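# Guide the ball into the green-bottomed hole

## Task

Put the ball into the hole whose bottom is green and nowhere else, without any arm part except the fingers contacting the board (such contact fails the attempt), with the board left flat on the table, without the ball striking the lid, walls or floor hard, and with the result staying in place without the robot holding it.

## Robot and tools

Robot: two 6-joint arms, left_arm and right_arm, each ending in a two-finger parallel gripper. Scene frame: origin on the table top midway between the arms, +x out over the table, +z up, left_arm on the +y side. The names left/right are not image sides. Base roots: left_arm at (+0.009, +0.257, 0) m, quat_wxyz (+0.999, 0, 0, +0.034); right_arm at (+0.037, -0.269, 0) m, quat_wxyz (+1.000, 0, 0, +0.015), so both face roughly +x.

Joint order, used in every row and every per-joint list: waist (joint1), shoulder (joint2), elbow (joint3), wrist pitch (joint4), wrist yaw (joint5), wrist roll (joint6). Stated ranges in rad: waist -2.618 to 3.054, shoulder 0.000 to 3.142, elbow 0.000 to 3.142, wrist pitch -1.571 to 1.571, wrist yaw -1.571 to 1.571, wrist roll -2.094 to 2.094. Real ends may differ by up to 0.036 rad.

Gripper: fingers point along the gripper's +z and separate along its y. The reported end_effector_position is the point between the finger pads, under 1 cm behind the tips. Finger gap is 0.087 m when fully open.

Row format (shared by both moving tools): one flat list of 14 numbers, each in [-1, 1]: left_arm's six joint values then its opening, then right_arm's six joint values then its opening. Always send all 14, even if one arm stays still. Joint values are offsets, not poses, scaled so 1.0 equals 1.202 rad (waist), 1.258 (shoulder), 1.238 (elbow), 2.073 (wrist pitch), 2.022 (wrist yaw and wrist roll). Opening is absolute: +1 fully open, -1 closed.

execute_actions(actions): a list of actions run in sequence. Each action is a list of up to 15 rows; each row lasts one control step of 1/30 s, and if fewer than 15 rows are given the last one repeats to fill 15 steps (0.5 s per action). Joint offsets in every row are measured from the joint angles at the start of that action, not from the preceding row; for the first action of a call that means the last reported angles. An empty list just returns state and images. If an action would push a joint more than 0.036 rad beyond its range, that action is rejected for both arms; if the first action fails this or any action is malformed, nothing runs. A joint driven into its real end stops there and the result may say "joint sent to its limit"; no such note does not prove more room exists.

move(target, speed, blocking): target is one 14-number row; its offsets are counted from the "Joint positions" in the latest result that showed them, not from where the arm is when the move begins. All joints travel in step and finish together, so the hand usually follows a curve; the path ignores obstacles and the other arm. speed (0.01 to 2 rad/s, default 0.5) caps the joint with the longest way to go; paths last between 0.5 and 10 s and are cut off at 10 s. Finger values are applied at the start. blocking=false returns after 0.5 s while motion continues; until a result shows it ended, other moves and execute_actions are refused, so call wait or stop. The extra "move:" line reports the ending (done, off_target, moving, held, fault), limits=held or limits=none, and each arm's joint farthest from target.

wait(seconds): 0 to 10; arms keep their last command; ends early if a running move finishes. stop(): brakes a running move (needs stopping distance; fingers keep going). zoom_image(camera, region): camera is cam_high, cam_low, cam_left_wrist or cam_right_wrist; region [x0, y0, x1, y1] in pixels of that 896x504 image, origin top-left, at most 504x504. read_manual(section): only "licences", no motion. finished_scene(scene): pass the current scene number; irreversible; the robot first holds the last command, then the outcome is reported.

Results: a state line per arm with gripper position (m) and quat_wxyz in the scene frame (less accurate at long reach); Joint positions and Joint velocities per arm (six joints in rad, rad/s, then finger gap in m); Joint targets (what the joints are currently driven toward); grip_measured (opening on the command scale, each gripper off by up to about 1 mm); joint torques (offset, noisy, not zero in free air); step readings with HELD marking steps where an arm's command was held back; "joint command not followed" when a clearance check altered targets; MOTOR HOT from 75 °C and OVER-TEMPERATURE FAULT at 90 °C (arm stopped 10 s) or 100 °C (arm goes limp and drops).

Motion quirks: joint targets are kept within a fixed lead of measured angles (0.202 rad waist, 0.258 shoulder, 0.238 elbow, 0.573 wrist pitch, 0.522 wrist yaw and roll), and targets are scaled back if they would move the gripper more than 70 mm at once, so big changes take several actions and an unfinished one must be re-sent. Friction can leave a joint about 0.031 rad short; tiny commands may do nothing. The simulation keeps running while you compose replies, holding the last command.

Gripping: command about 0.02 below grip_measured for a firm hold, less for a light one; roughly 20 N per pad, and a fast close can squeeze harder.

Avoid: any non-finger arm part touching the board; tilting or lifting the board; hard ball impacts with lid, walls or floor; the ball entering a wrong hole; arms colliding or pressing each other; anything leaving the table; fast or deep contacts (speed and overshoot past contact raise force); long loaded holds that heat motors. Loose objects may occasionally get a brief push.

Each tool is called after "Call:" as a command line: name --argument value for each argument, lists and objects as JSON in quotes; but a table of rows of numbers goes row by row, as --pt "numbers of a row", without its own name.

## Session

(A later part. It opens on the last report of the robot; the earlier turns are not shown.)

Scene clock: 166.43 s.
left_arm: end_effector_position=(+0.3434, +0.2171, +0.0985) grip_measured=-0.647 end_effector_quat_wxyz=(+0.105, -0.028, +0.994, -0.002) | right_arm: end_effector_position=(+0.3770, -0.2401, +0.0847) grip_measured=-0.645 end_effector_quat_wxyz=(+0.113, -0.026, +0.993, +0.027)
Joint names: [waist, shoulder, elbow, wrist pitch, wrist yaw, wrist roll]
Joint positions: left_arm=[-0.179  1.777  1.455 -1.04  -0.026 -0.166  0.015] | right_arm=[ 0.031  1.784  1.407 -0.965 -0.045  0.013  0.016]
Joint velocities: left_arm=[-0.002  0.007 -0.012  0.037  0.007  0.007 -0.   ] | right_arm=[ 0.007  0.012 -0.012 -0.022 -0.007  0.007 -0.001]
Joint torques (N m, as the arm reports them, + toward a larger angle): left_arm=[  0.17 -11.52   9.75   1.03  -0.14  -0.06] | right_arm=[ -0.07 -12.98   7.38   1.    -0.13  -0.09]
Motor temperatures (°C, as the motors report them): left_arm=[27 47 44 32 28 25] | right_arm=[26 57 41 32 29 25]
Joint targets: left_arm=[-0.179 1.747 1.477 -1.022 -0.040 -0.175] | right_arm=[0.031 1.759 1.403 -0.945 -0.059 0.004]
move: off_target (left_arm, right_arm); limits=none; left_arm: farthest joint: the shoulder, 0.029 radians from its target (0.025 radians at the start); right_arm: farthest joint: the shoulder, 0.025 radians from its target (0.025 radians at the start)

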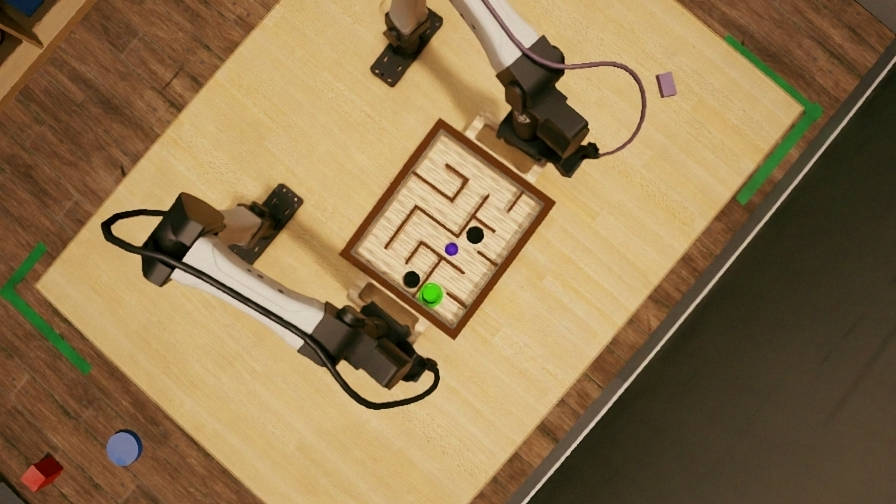

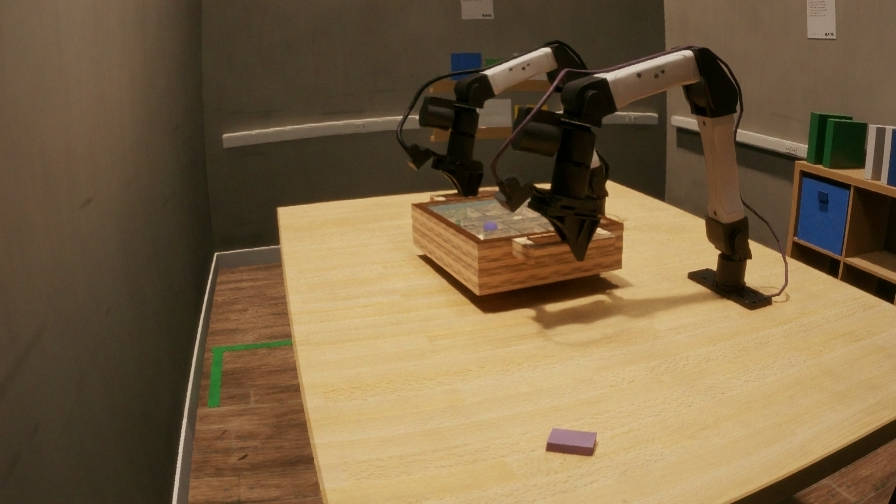

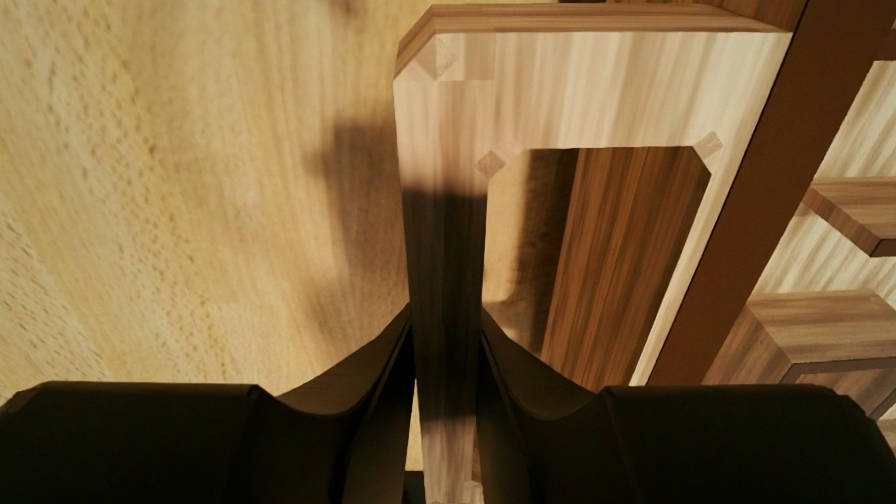

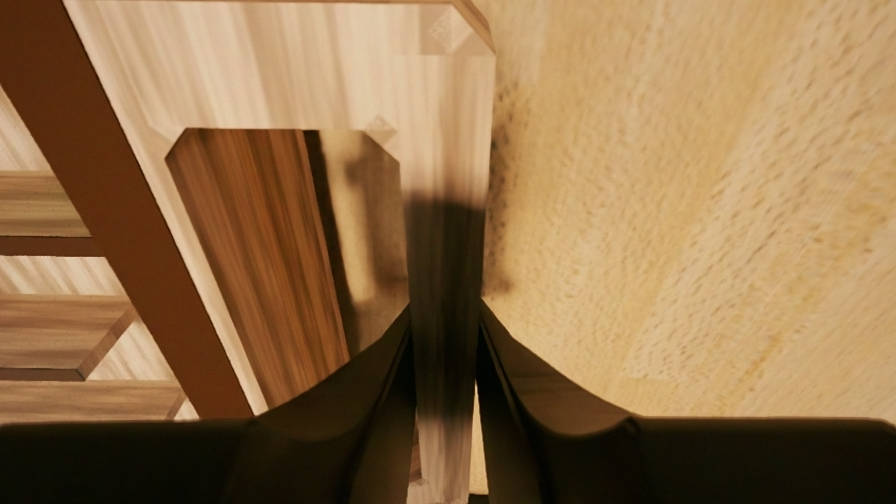

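Close call, safe.

Call:
execute_actions --actions '[[[0,-0.022,0.018,-0.008,0,0,-0.75,0,-0.02,0.015,-0.008,0,0,-0.75],[0,-0.022,0.018,-0.016,0,0,-0.75,0,-0.02,0.015,-0.016,0,0,-0.75]]]'

Call:
wait --seconds 2.5

Scene clock: 171.67 s.
left_arm: end_effector_position=(+0.3372, +0.2169, +0.0983) grip_measured=-0.647 end_effector_quat_wxyz=(+0.093, -0.028, +0.995, -0.003) | right_arm: end_effector_position=(+0.3705, -0.2405, +0.0843) grip_measured=-0.645 end_effector_quat_wxyz=(+0.100, -0.026, +0.994, +0.026)
Joint names: [waist, shoulder, elbow, wrist pitch, wrist yaw, wrist roll]
Joint positions: left_arm=[-0.179  1.777  1.455 -1.064 -0.021 -0.166  0.015] | right_arm=[ 0.031  1.784  1.407 -0.991 -0.045  0.013  0.016]
Joint velocities: left_arm=[-0.012  0.002 -0.002 -0.037  0.081 -0.037  0.   ] | right_arm=[-0.022 -0.022  0.007  0.007  0.066 -0.051 -0.001]
Joint torques (N m, as the arm reports them, + toward a larger angle): left_arm=[  0.2  -11.26   9.64   0.69  -0.04   0.02] | right_arm=[ -0.18 -12.96   9.1    0.75  -0.02   0.04]
Motor temperatures (°C, as the motors report them): left_arm=[27 47 44 32 28 25] | right_arm=[26 57 40 32 29 25]
Joint targets: left_arm=[-0.179 1.749 1.477 -1.073 -0.026 -0.166] | right_arm=[0.031 1.759 1.425 -0.998 -0.045 0.013]
Step readings (joint positions):
0: left_arm=[-0.179 1.777 1.455 -1.040 -0.026 -0.166] | right_arm=[0.031 1.784 1.407 -0.965 -0.045 0.013]
1: left_arm=[-0.179 1.777 1.455 -1.041 -0.026 -0.166] | right_arm=[0.031 1.784 1.407 -0.966 -0.045 0.013]
2: left_arm=[-0.179 1.777 1.455 -1.042 -0.025 -0.166] | right_arm=[0.031 1.784 1.407 -0.968 -0.045 0.013]
4: left_arm=[-0.179 1.777 1.455 -1.050 -0.024 -0.166] | right_arm=[0.031 1.784 1.407 -0.976 -0.045 0.013]
8: left_arm=[-0.179 1.777 1.455 -1.062 -0.021 -0.166] | right_arm=[0.031 1.784 1.407 -0.989 -0.045 0.013]
15: Joint positions above

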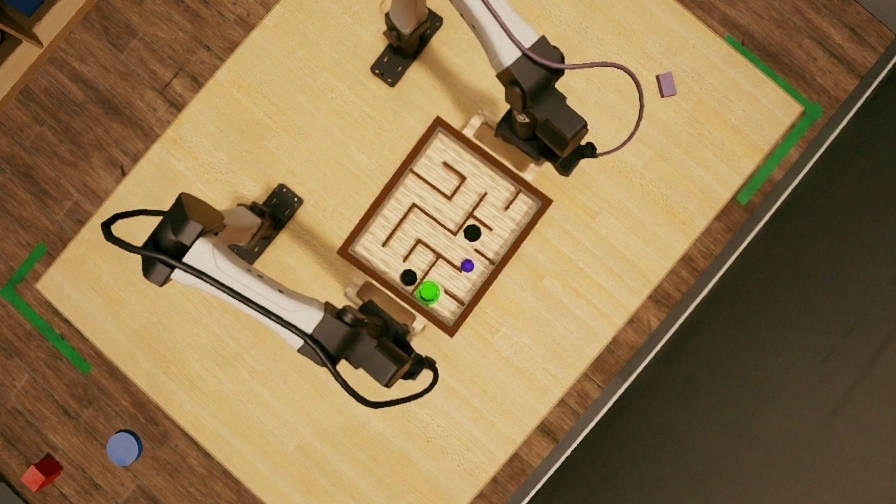

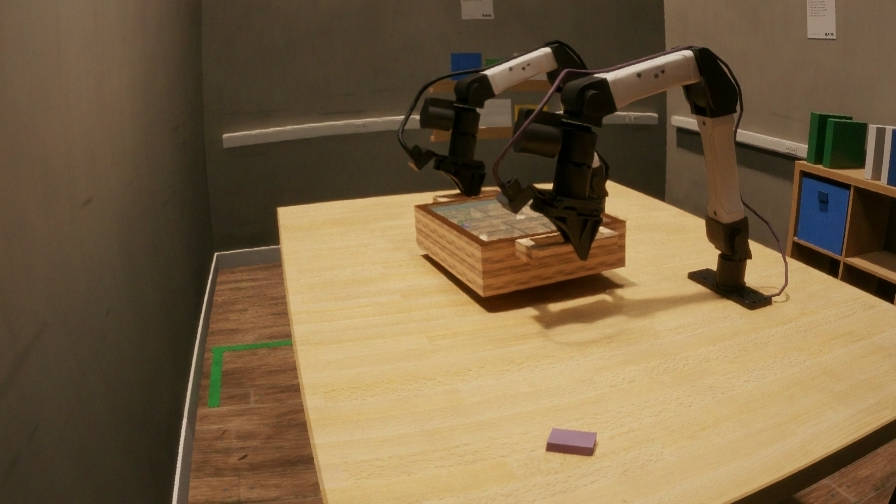

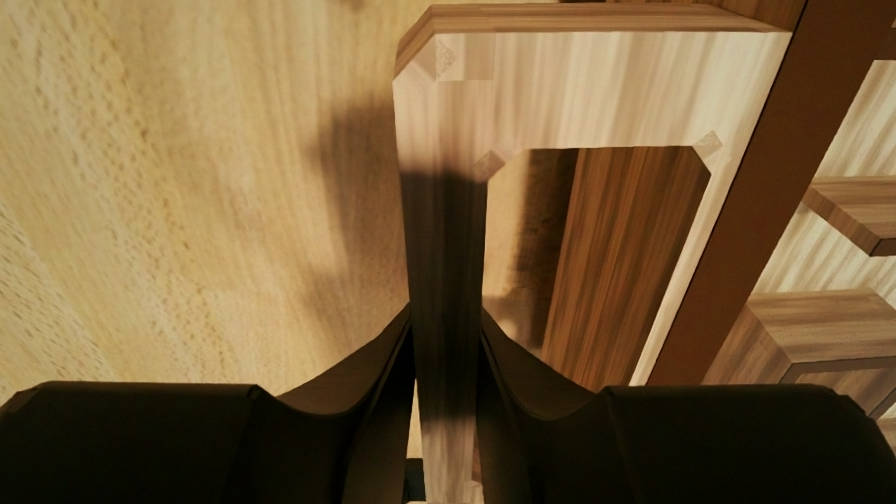

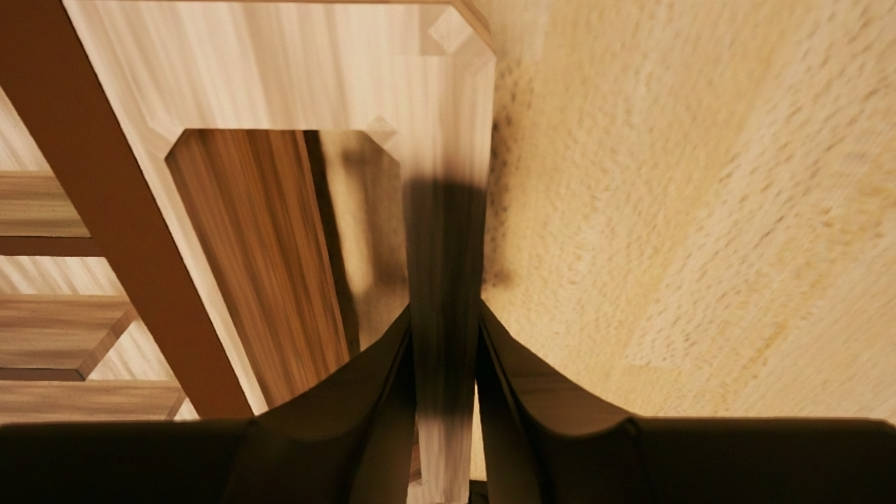

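Scene clock: 174.17 s.
left_arm: end_effector_position=(+0.3371, +0.2169, +0.0983) grip_measured=-0.647 end_effector_quat_wxyz=(+0.092, -0.028, +0.995, -0.003) | right_arm: end_effector_position=(+0.3705, -0.2405, +0.0843) grip_measured=-0.645 end_effector_quat_wxyz=(+0.100, -0.026, +0.994, +0.026)
Joint names: [waist, shoulder, elbow, wrist pitch, wrist yaw, wrist roll]
Joint positions: left_arm=[-0.179  1.777  1.455 -1.065 -0.021 -0.166  0.015] | right_arm=[ 0.031  1.784  1.407 -0.991 -0.045  0.013  0.016]
Joint velocities: left_arm=[ 0.002 -0.002  0.017 -0.007  0.007  0.022  0.   ] | right_arm=[-0.007 -0.002 -0.002  0.007 -0.022 -0.037 -0.   ]
Joint torques (N m, as the arm reports them, + toward a larger angle): left_arm=[  0.2  -11.29   9.69   0.69  -0.04   0.02] | right_arm=[ -0.27 -12.76   8.9    0.72  -0.01   0.05]
Motor temperatures (°C, as the motors report them): left_arm=[27 47 44 32 28 25] | right_arm=[26 57 40 32 29 25]
Joint targets: left_arm=[-0.179 1.749 1.477 -1.073 -0.026 -0.166] | right_arm=[0.031 1.759 1.425 -0.998 -0.045 0.013]
wait: 2.50 s; at rest by 0.17 s

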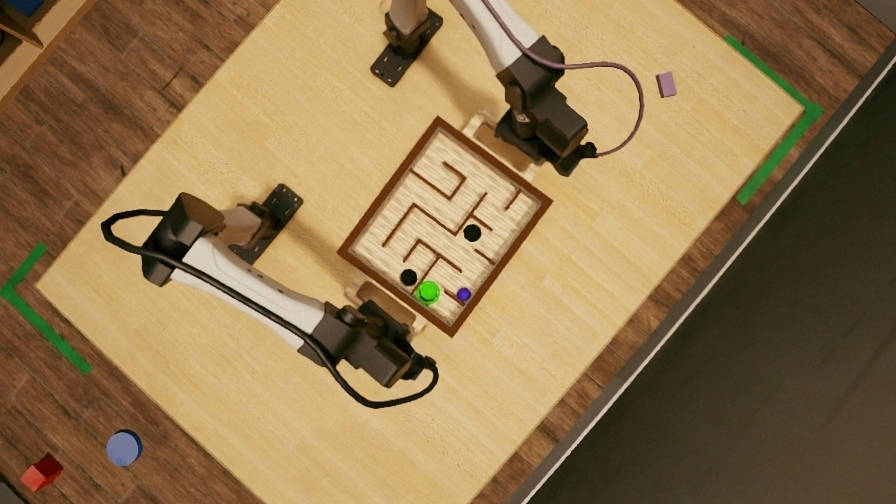

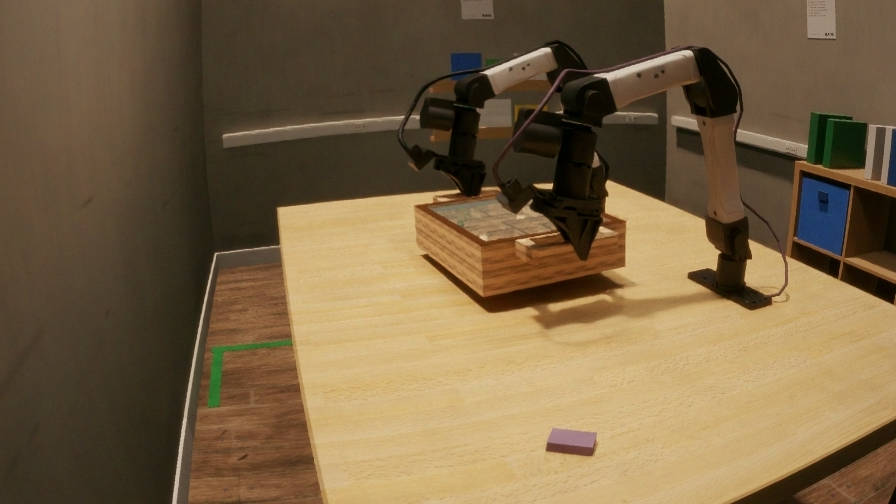

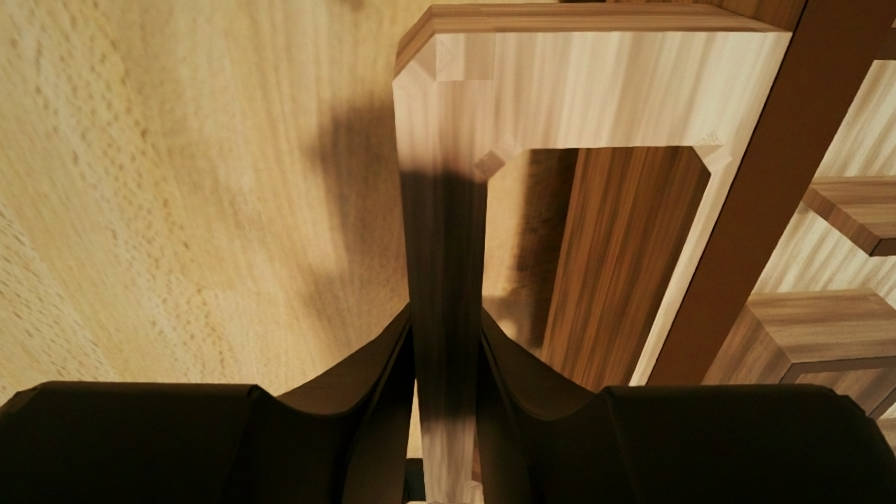

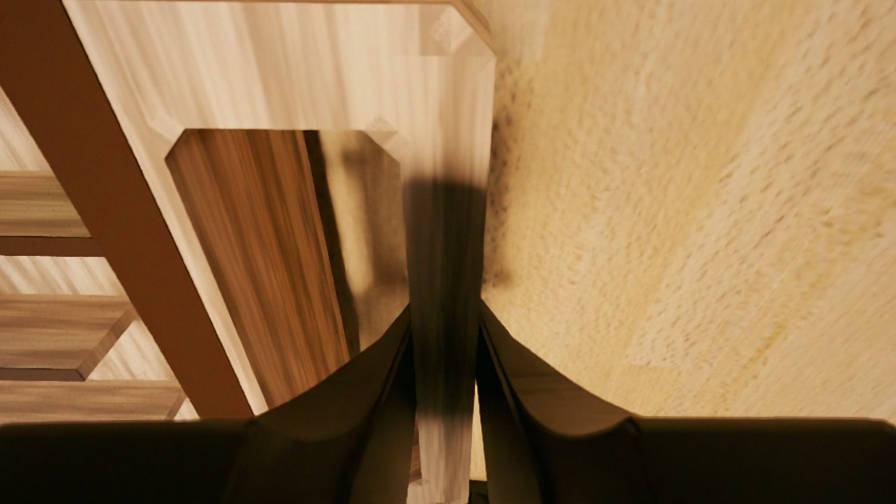

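Call:
execute_actions --actions '[[[0,-0.022,0.018,0.015,0,0,-0.75,0,-0.02,0.015,0.015,0,0,-0.75],[0,-0.022,0.018,0.022,0,0,-0.75,0,-0.02,0.015,0.022,0,0,-0.75],[0,-0.022,0.018,0.03,0,0,-0.75,0,-0.02,0.015,0.03,0,0,-0.75],[0,-0.022,0.018,0.037,0,0,-0.75,0,-0.02,0.015,0.037,0,0,-0.75],[0,-0.022,0.018,0.044,0,0,-0.75,0,-0.02,0.015,0.044,0,0,-0.75]]]'

Call:
wait --seconds 3

Scene clock: 181.67 s.
left_arm: end_effector_position=(+0.3520, +0.2166, +0.0991) grip_measured=-0.647 end_effector_quat_wxyz=(+0.122, -0.028, +0.992, -0.003) | right_arm: end_effector_position=(+0.3860, -0.2404, +0.0854) grip_measured=-0.645 end_effector_quat_wxyz=(+0.130, -0.026, +0.991, +0.025)
Joint names: [waist, shoulder, elbow, wrist pitch, wrist yaw, wrist roll]
Joint positions: left_arm=[-0.179  1.777  1.455 -1.006 -0.028 -0.165  0.015] | right_arm=[ 0.031  1.784  1.407 -0.93  -0.041  0.013  0.016]
Joint velocities: left_arm=[-0.022  0.002  0.007 -0.051  0.051 -0.051  0.001] | right_arm=[-0.002 -0.007 -0.012  0.007 -0.022 -0.051 -0.   ]
Joint torques (N m, as the arm reports them, + toward a larger angle): left_arm=[  0.19 -11.4    9.76   1.26   0.11   0.01] | right_arm=[ -0.19 -13.14   9.11   1.19  -0.06   0.01]
Motor temperatures (°C, as the motors report them): left_arm=[27 47 44 32 28 25] | right_arm=[26 57 40 31 29 25]
Joint targets: left_arm=[-0.179 1.749 1.477 -0.973 -0.020 -0.167] | right_arm=[0.031 1.759 1.425 -0.900 -0.045 0.013]
Step readings (joint positions):
0: left_arm=[-0.179 1.777 1.455 -1.065 -0.021 -0.166] | right_arm=[0.031 1.784 1.407 -0.991 -0.045 0.013]
1: left_arm=[-0.179 1.777 1.455 -1.064 -0.020 -0.166] | right_arm=[0.031 1.784 1.407 -0.991 -0.045 0.013]
2: left_arm=[-0.179 1.777 1.455 -1.062 -0.020 -0.166] | right_arm=[0.031 1.784 1.407 -0.989 -0.045 0.013]
4: left_arm=[-0.179 1.777 1.455 -1.053 -0.021 -0.166] | right_arm=[0.031 1.784 1.407 -0.979 -0.044 0.013]
8: left_arm=[-0.179 1.777 1.455 -1.021 -0.025 -0.166] | right_arm=[0.031 1.784 1.407 -0.946 -0.042 0.013]
15: Joint positions above

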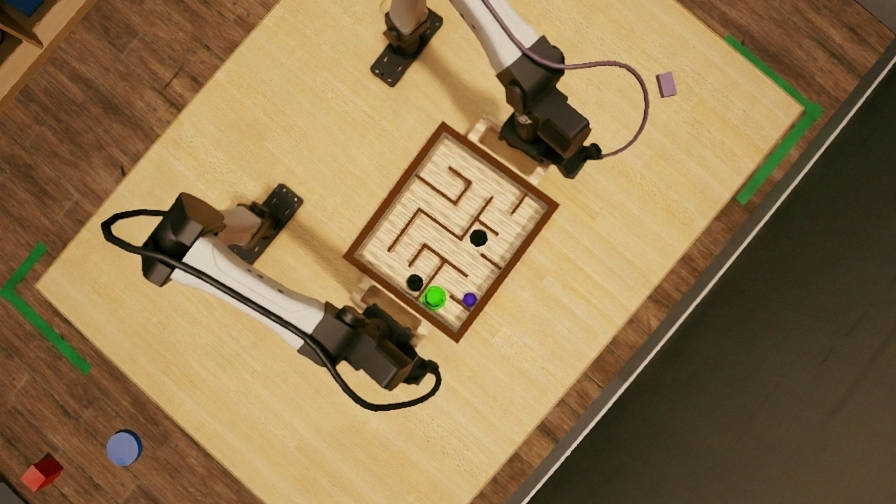

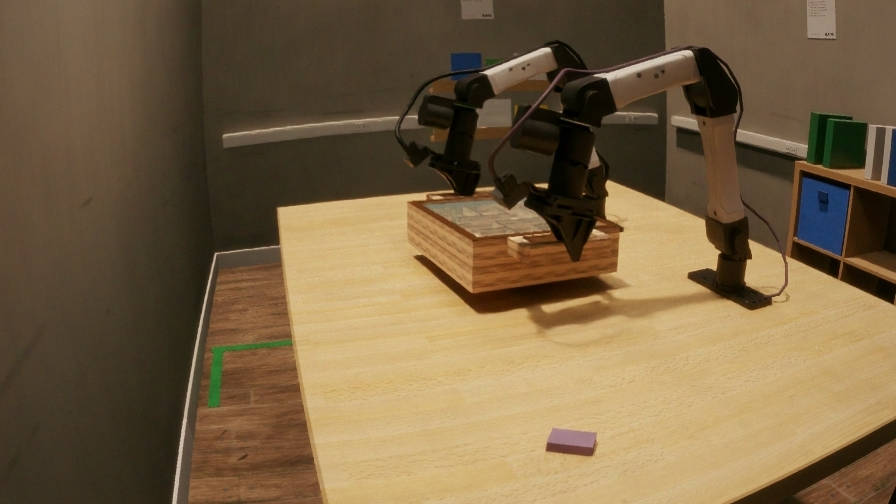

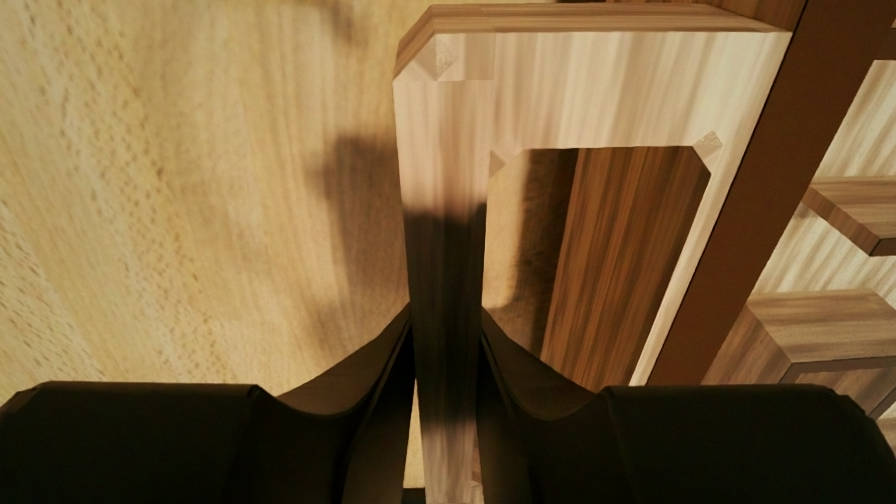

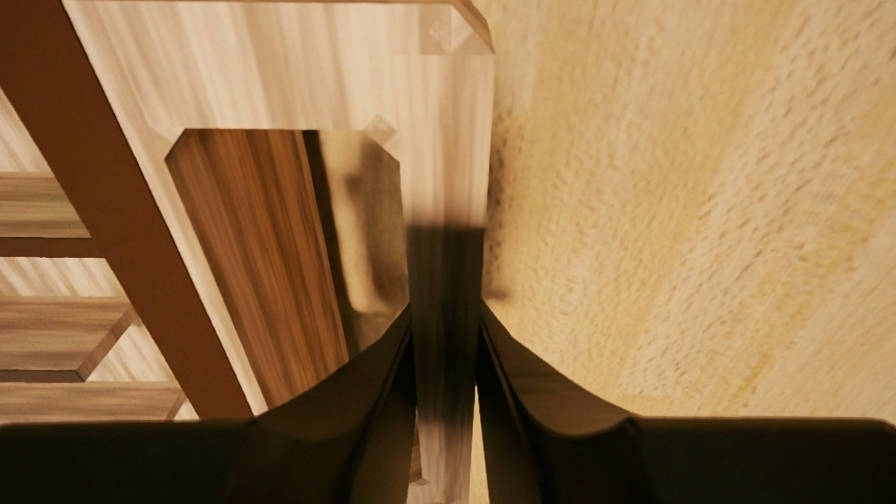

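Scene clock: 184.67 s.
left_arm: end_effector_position=(+0.3521, +0.2167, +0.0991) grip_measured=-0.647 end_effector_quat_wxyz=(+0.122, -0.028, +0.992, -0.003) | right_arm: end_effector_position=(+0.3861, -0.2404, +0.0854) grip_measured=-0.645 end_effector_quat_wxyz=(+0.131, -0.026, +0.991, +0.025)
Joint names: [waist, shoulder, elbow, wrist pitch, wrist yaw, wrist roll]
Joint positions: left_arm=[-0.179  1.777  1.455 -1.005 -0.029 -0.165  0.015] | right_arm=[ 0.031  1.784  1.407 -0.929 -0.041  0.013  0.016]
Joint velocities: left_arm=[-0.007 -0.012 -0.007  0.081 -0.095 -0.007 -0.   ] | right_arm=[-0.007 -0.012  0.007  0.051 -0.022 -0.051 -0.   ]
Joint torques (N m, as the arm reports them, + toward a larger angle): left_arm=[  0.19 -11.4    9.8    1.25   0.11   0.  ] | right_arm=[ -0.19 -12.95   9.09   1.23  -0.08   0.06]
Motor temperatures (°C, as the motors report them): left_arm=[27 47 44 32 28 25] | right_arm=[26 58 41 32 29 25]
Joint targets: left_arm=[-0.179 1.749 1.477 -0.973 -0.021 -0.167] | right_arm=[0.031 1.759 1.425 -0.900 -0.045 0.013]
wait: 3.00 s; at rest by 0.17 s

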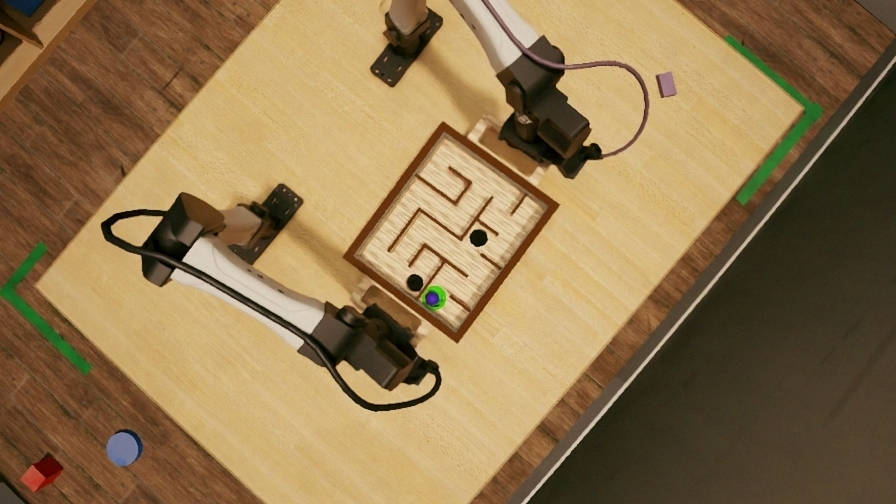

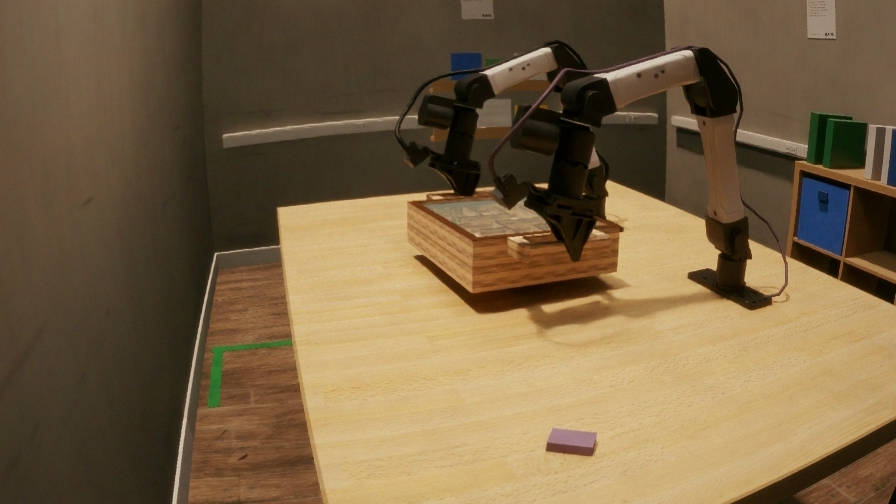

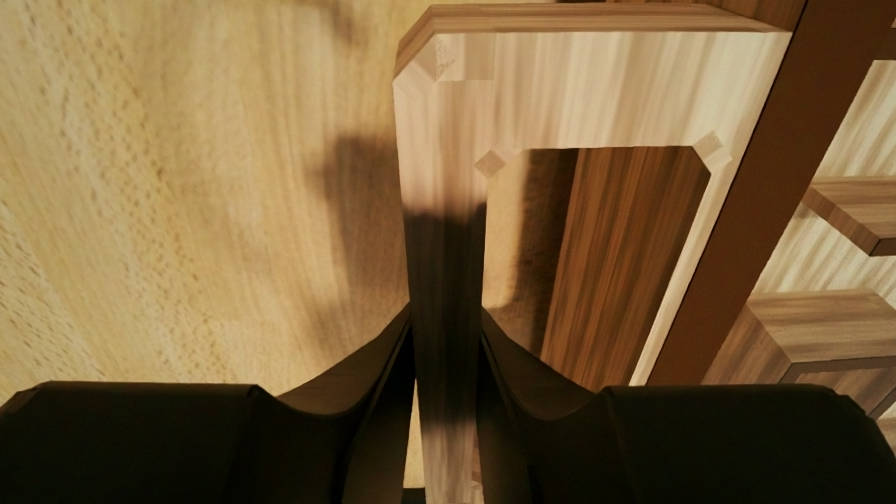

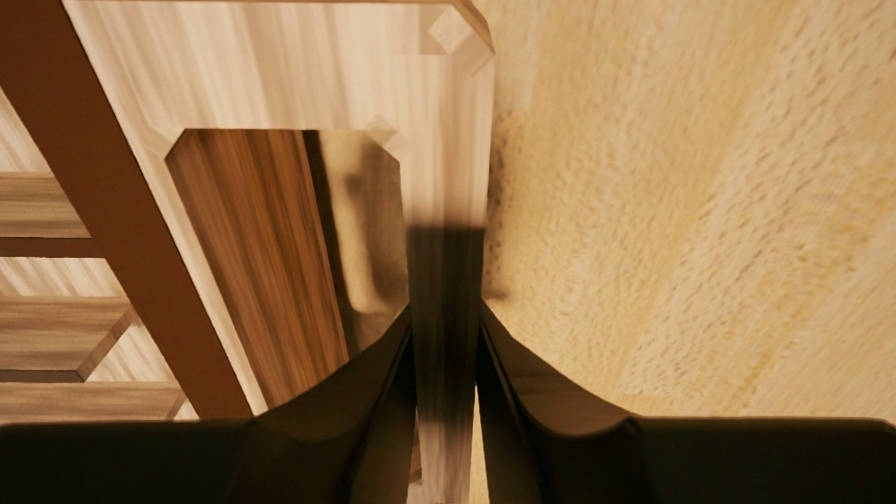

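Call:
move --target '[0,0.061,-0.048,0.065,0.02,0,-0.75,0,0.064,-0.003,0.028,0.022,0,-0.75]' --speed 0.12

Scene clock: 188.43 s.
left_arm: end_effector_position=(+0.3606, +0.2115, +0.0632) grip_measured=-0.650 end_effector_quat_wxyz=(+0.110, -0.026, +0.994, -0.013) | right_arm: end_effector_position=(+0.3928, -0.2458, +0.0615) grip_measured=-0.645 end_effector_quat_wxyz=(+0.113, -0.025, +0.993, +0.008)
Joint names: [waist, shoulder, elbow, wrist pitch, wrist yaw, wrist roll]
Joint positions: left_arm=[-0.179  1.851  1.405 -0.904 -0.004 -0.165  0.015] | right_arm=[ 0.031  1.857  1.407 -0.893 -0.008  0.01   0.016]
Joint velocities: left_arm=[-0.012 -0.007  0.007  0.051 -0.066 -0.081 -0.001] | right_arm=[ 0.007 -0.017  0.007  0.007 -0.081 -0.051 -0.   ]
Joint torques (N m, as the arm reports them, + toward a larger angle): left_arm=[ 0.18 -9.58  7.06  1.19  0.22  0.02] | right_arm=[ -0.08 -10.77   7.15   1.01   0.12   0.09]
Motor temperatures (°C, as the motors report them): left_arm=[27 47 44 32 28 25] | right_arm=[26 57 40 32 29 25]
Joint targets: left_arm=[-0.179 1.854 1.395 -0.871 0.012 -0.165] | right_arm=[0.031 1.865 1.403 -0.872 0.004 0.013]
move: off_target (left_arm, right_arm); limits=none; left_arm: farthest joint: the wrist pitch, 0.033 radians from its target (0.135 radians at the start); right_arm: farthest joint: the wrist pitch, 0.022 radians from its target (0.058 radians at the start)

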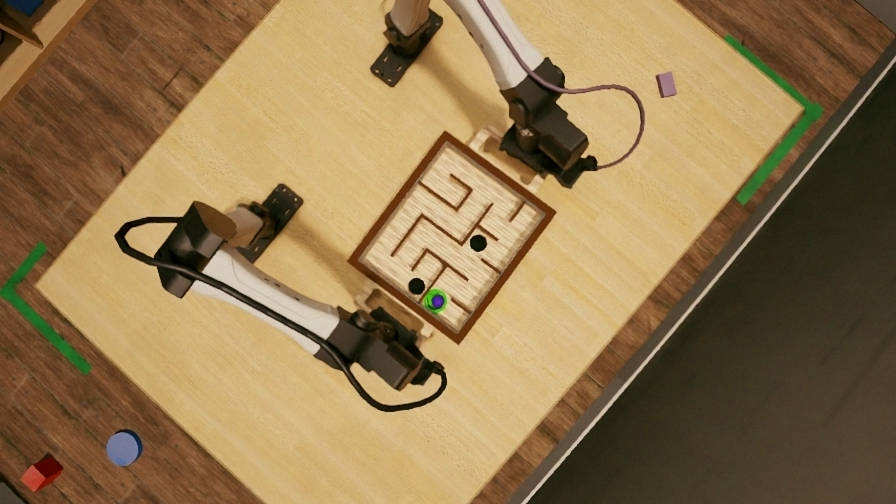

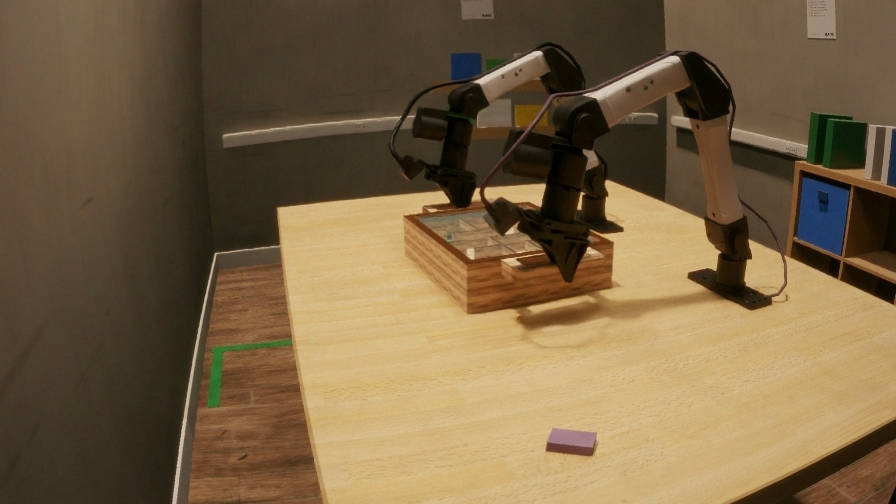

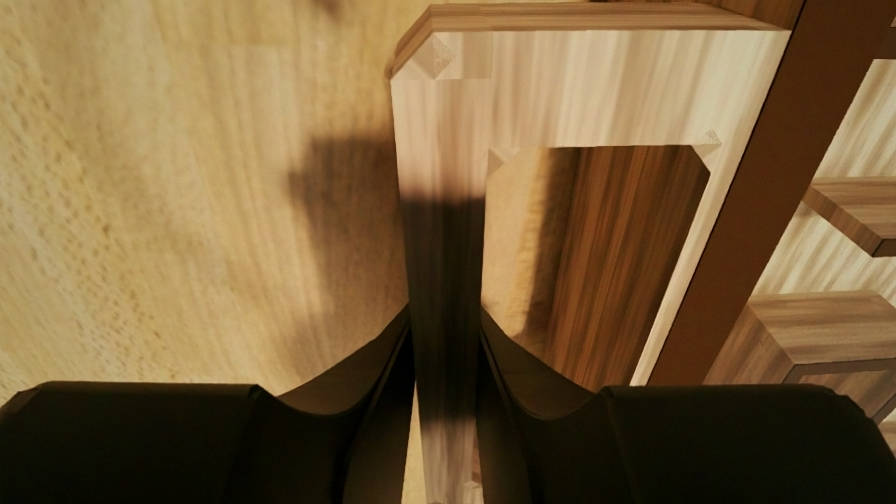

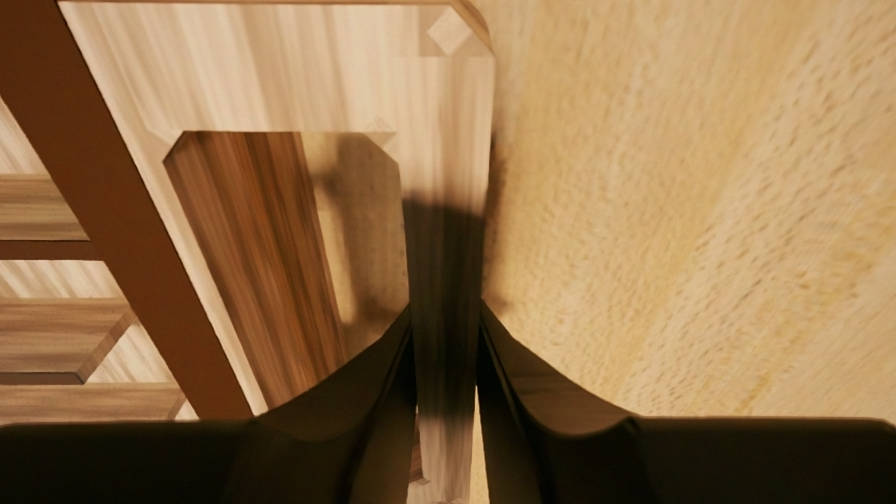

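Call:
move --target '[0,-0.13,0,0,0,0,0.1,0,-0.13,0,0,0,0,0.1]' --speed 0.25

Scene clock: 193.87 s.
left_arm: end_effector_position=(+0.3642, +0.2111, +0.1161) grip_measured=+0.100 end_effector_quat_wxyz=(+0.186, -0.026, +0.982, -0.024) | right_arm: end_effector_position=(+0.3970, -0.2456, +0.1135) grip_measured=+0.100 end_effector_quat_wxyz=(+0.189, -0.025, +0.982, +0.011)
Joint names: [waist, shoulder, elbow, wrist pitch, wrist yaw, wrist roll]
Joint positions: left_arm=[-0.179  1.694  1.405 -0.904 -0.005 -0.165  0.048] | right_arm=[ 0.031  1.704  1.407 -0.892 -0.008  0.01   0.048]
Joint velocities: left_arm=[-0.012 -0.022  0.012 -0.066  0.037 -0.007  0.001] | right_arm=[ 0.002 -0.002 -0.007 -0.022 -0.007  0.037 -0.   ]
Joint torques (N m, as the arm reports them, + toward a larger angle): left_arm=[ 0.19 -9.11  8.17  1.09  0.04  0.02] | right_arm=[ -0.21 -11.21   7.99   1.11   0.02   0.05]
Motor temperatures (°C, as the motors report them): left_arm=[27 47 43 33 28 25] | right_arm=[26 57 40 32 29 25]
Joint targets: left_arm=[-0.179 1.687 1.405 -0.904 -0.004 -0.165] | right_arm=[0.031 1.694 1.407 -0.893 -0.008 0.010]
move: done; limits=none; left_arm: farthest joint: the shoulder, 0.006 radians from its target (0.163 radians at the start); right_arm: farthest joint: the shoulder, 0.011 radians from its target (0.164 radians at the start)

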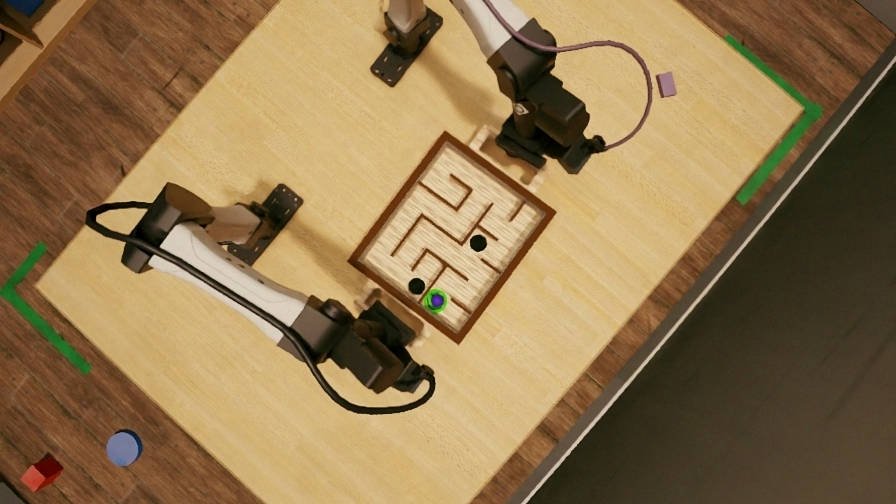

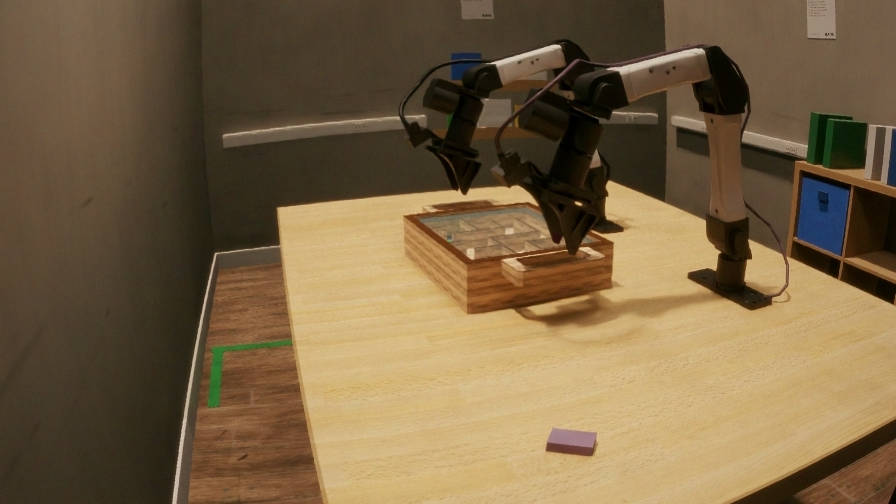

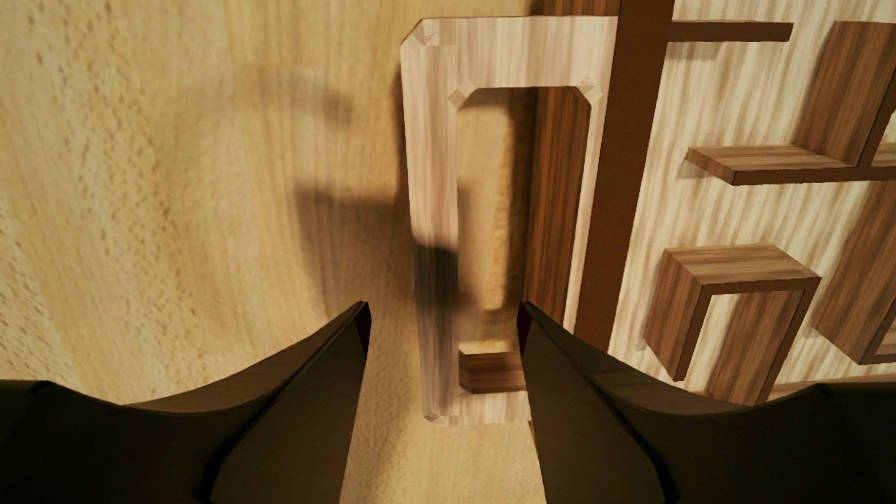

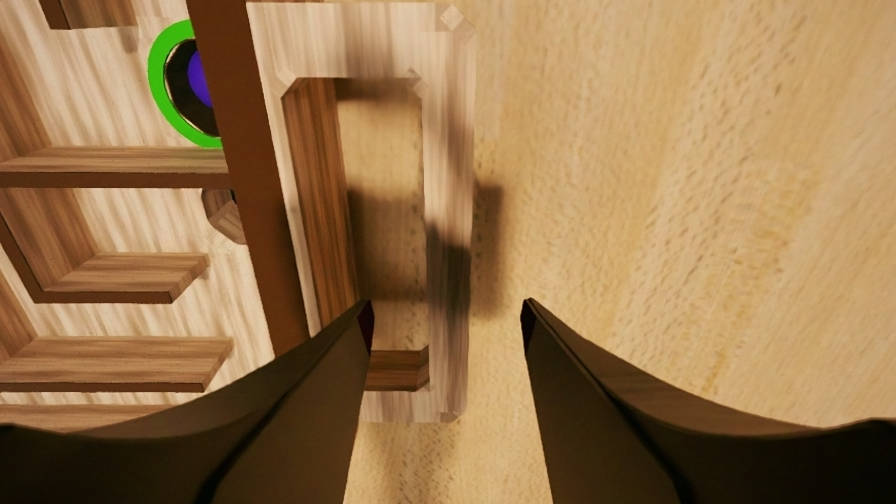

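Call:
finished_scene --scene 2

The scene is finished: the task was done.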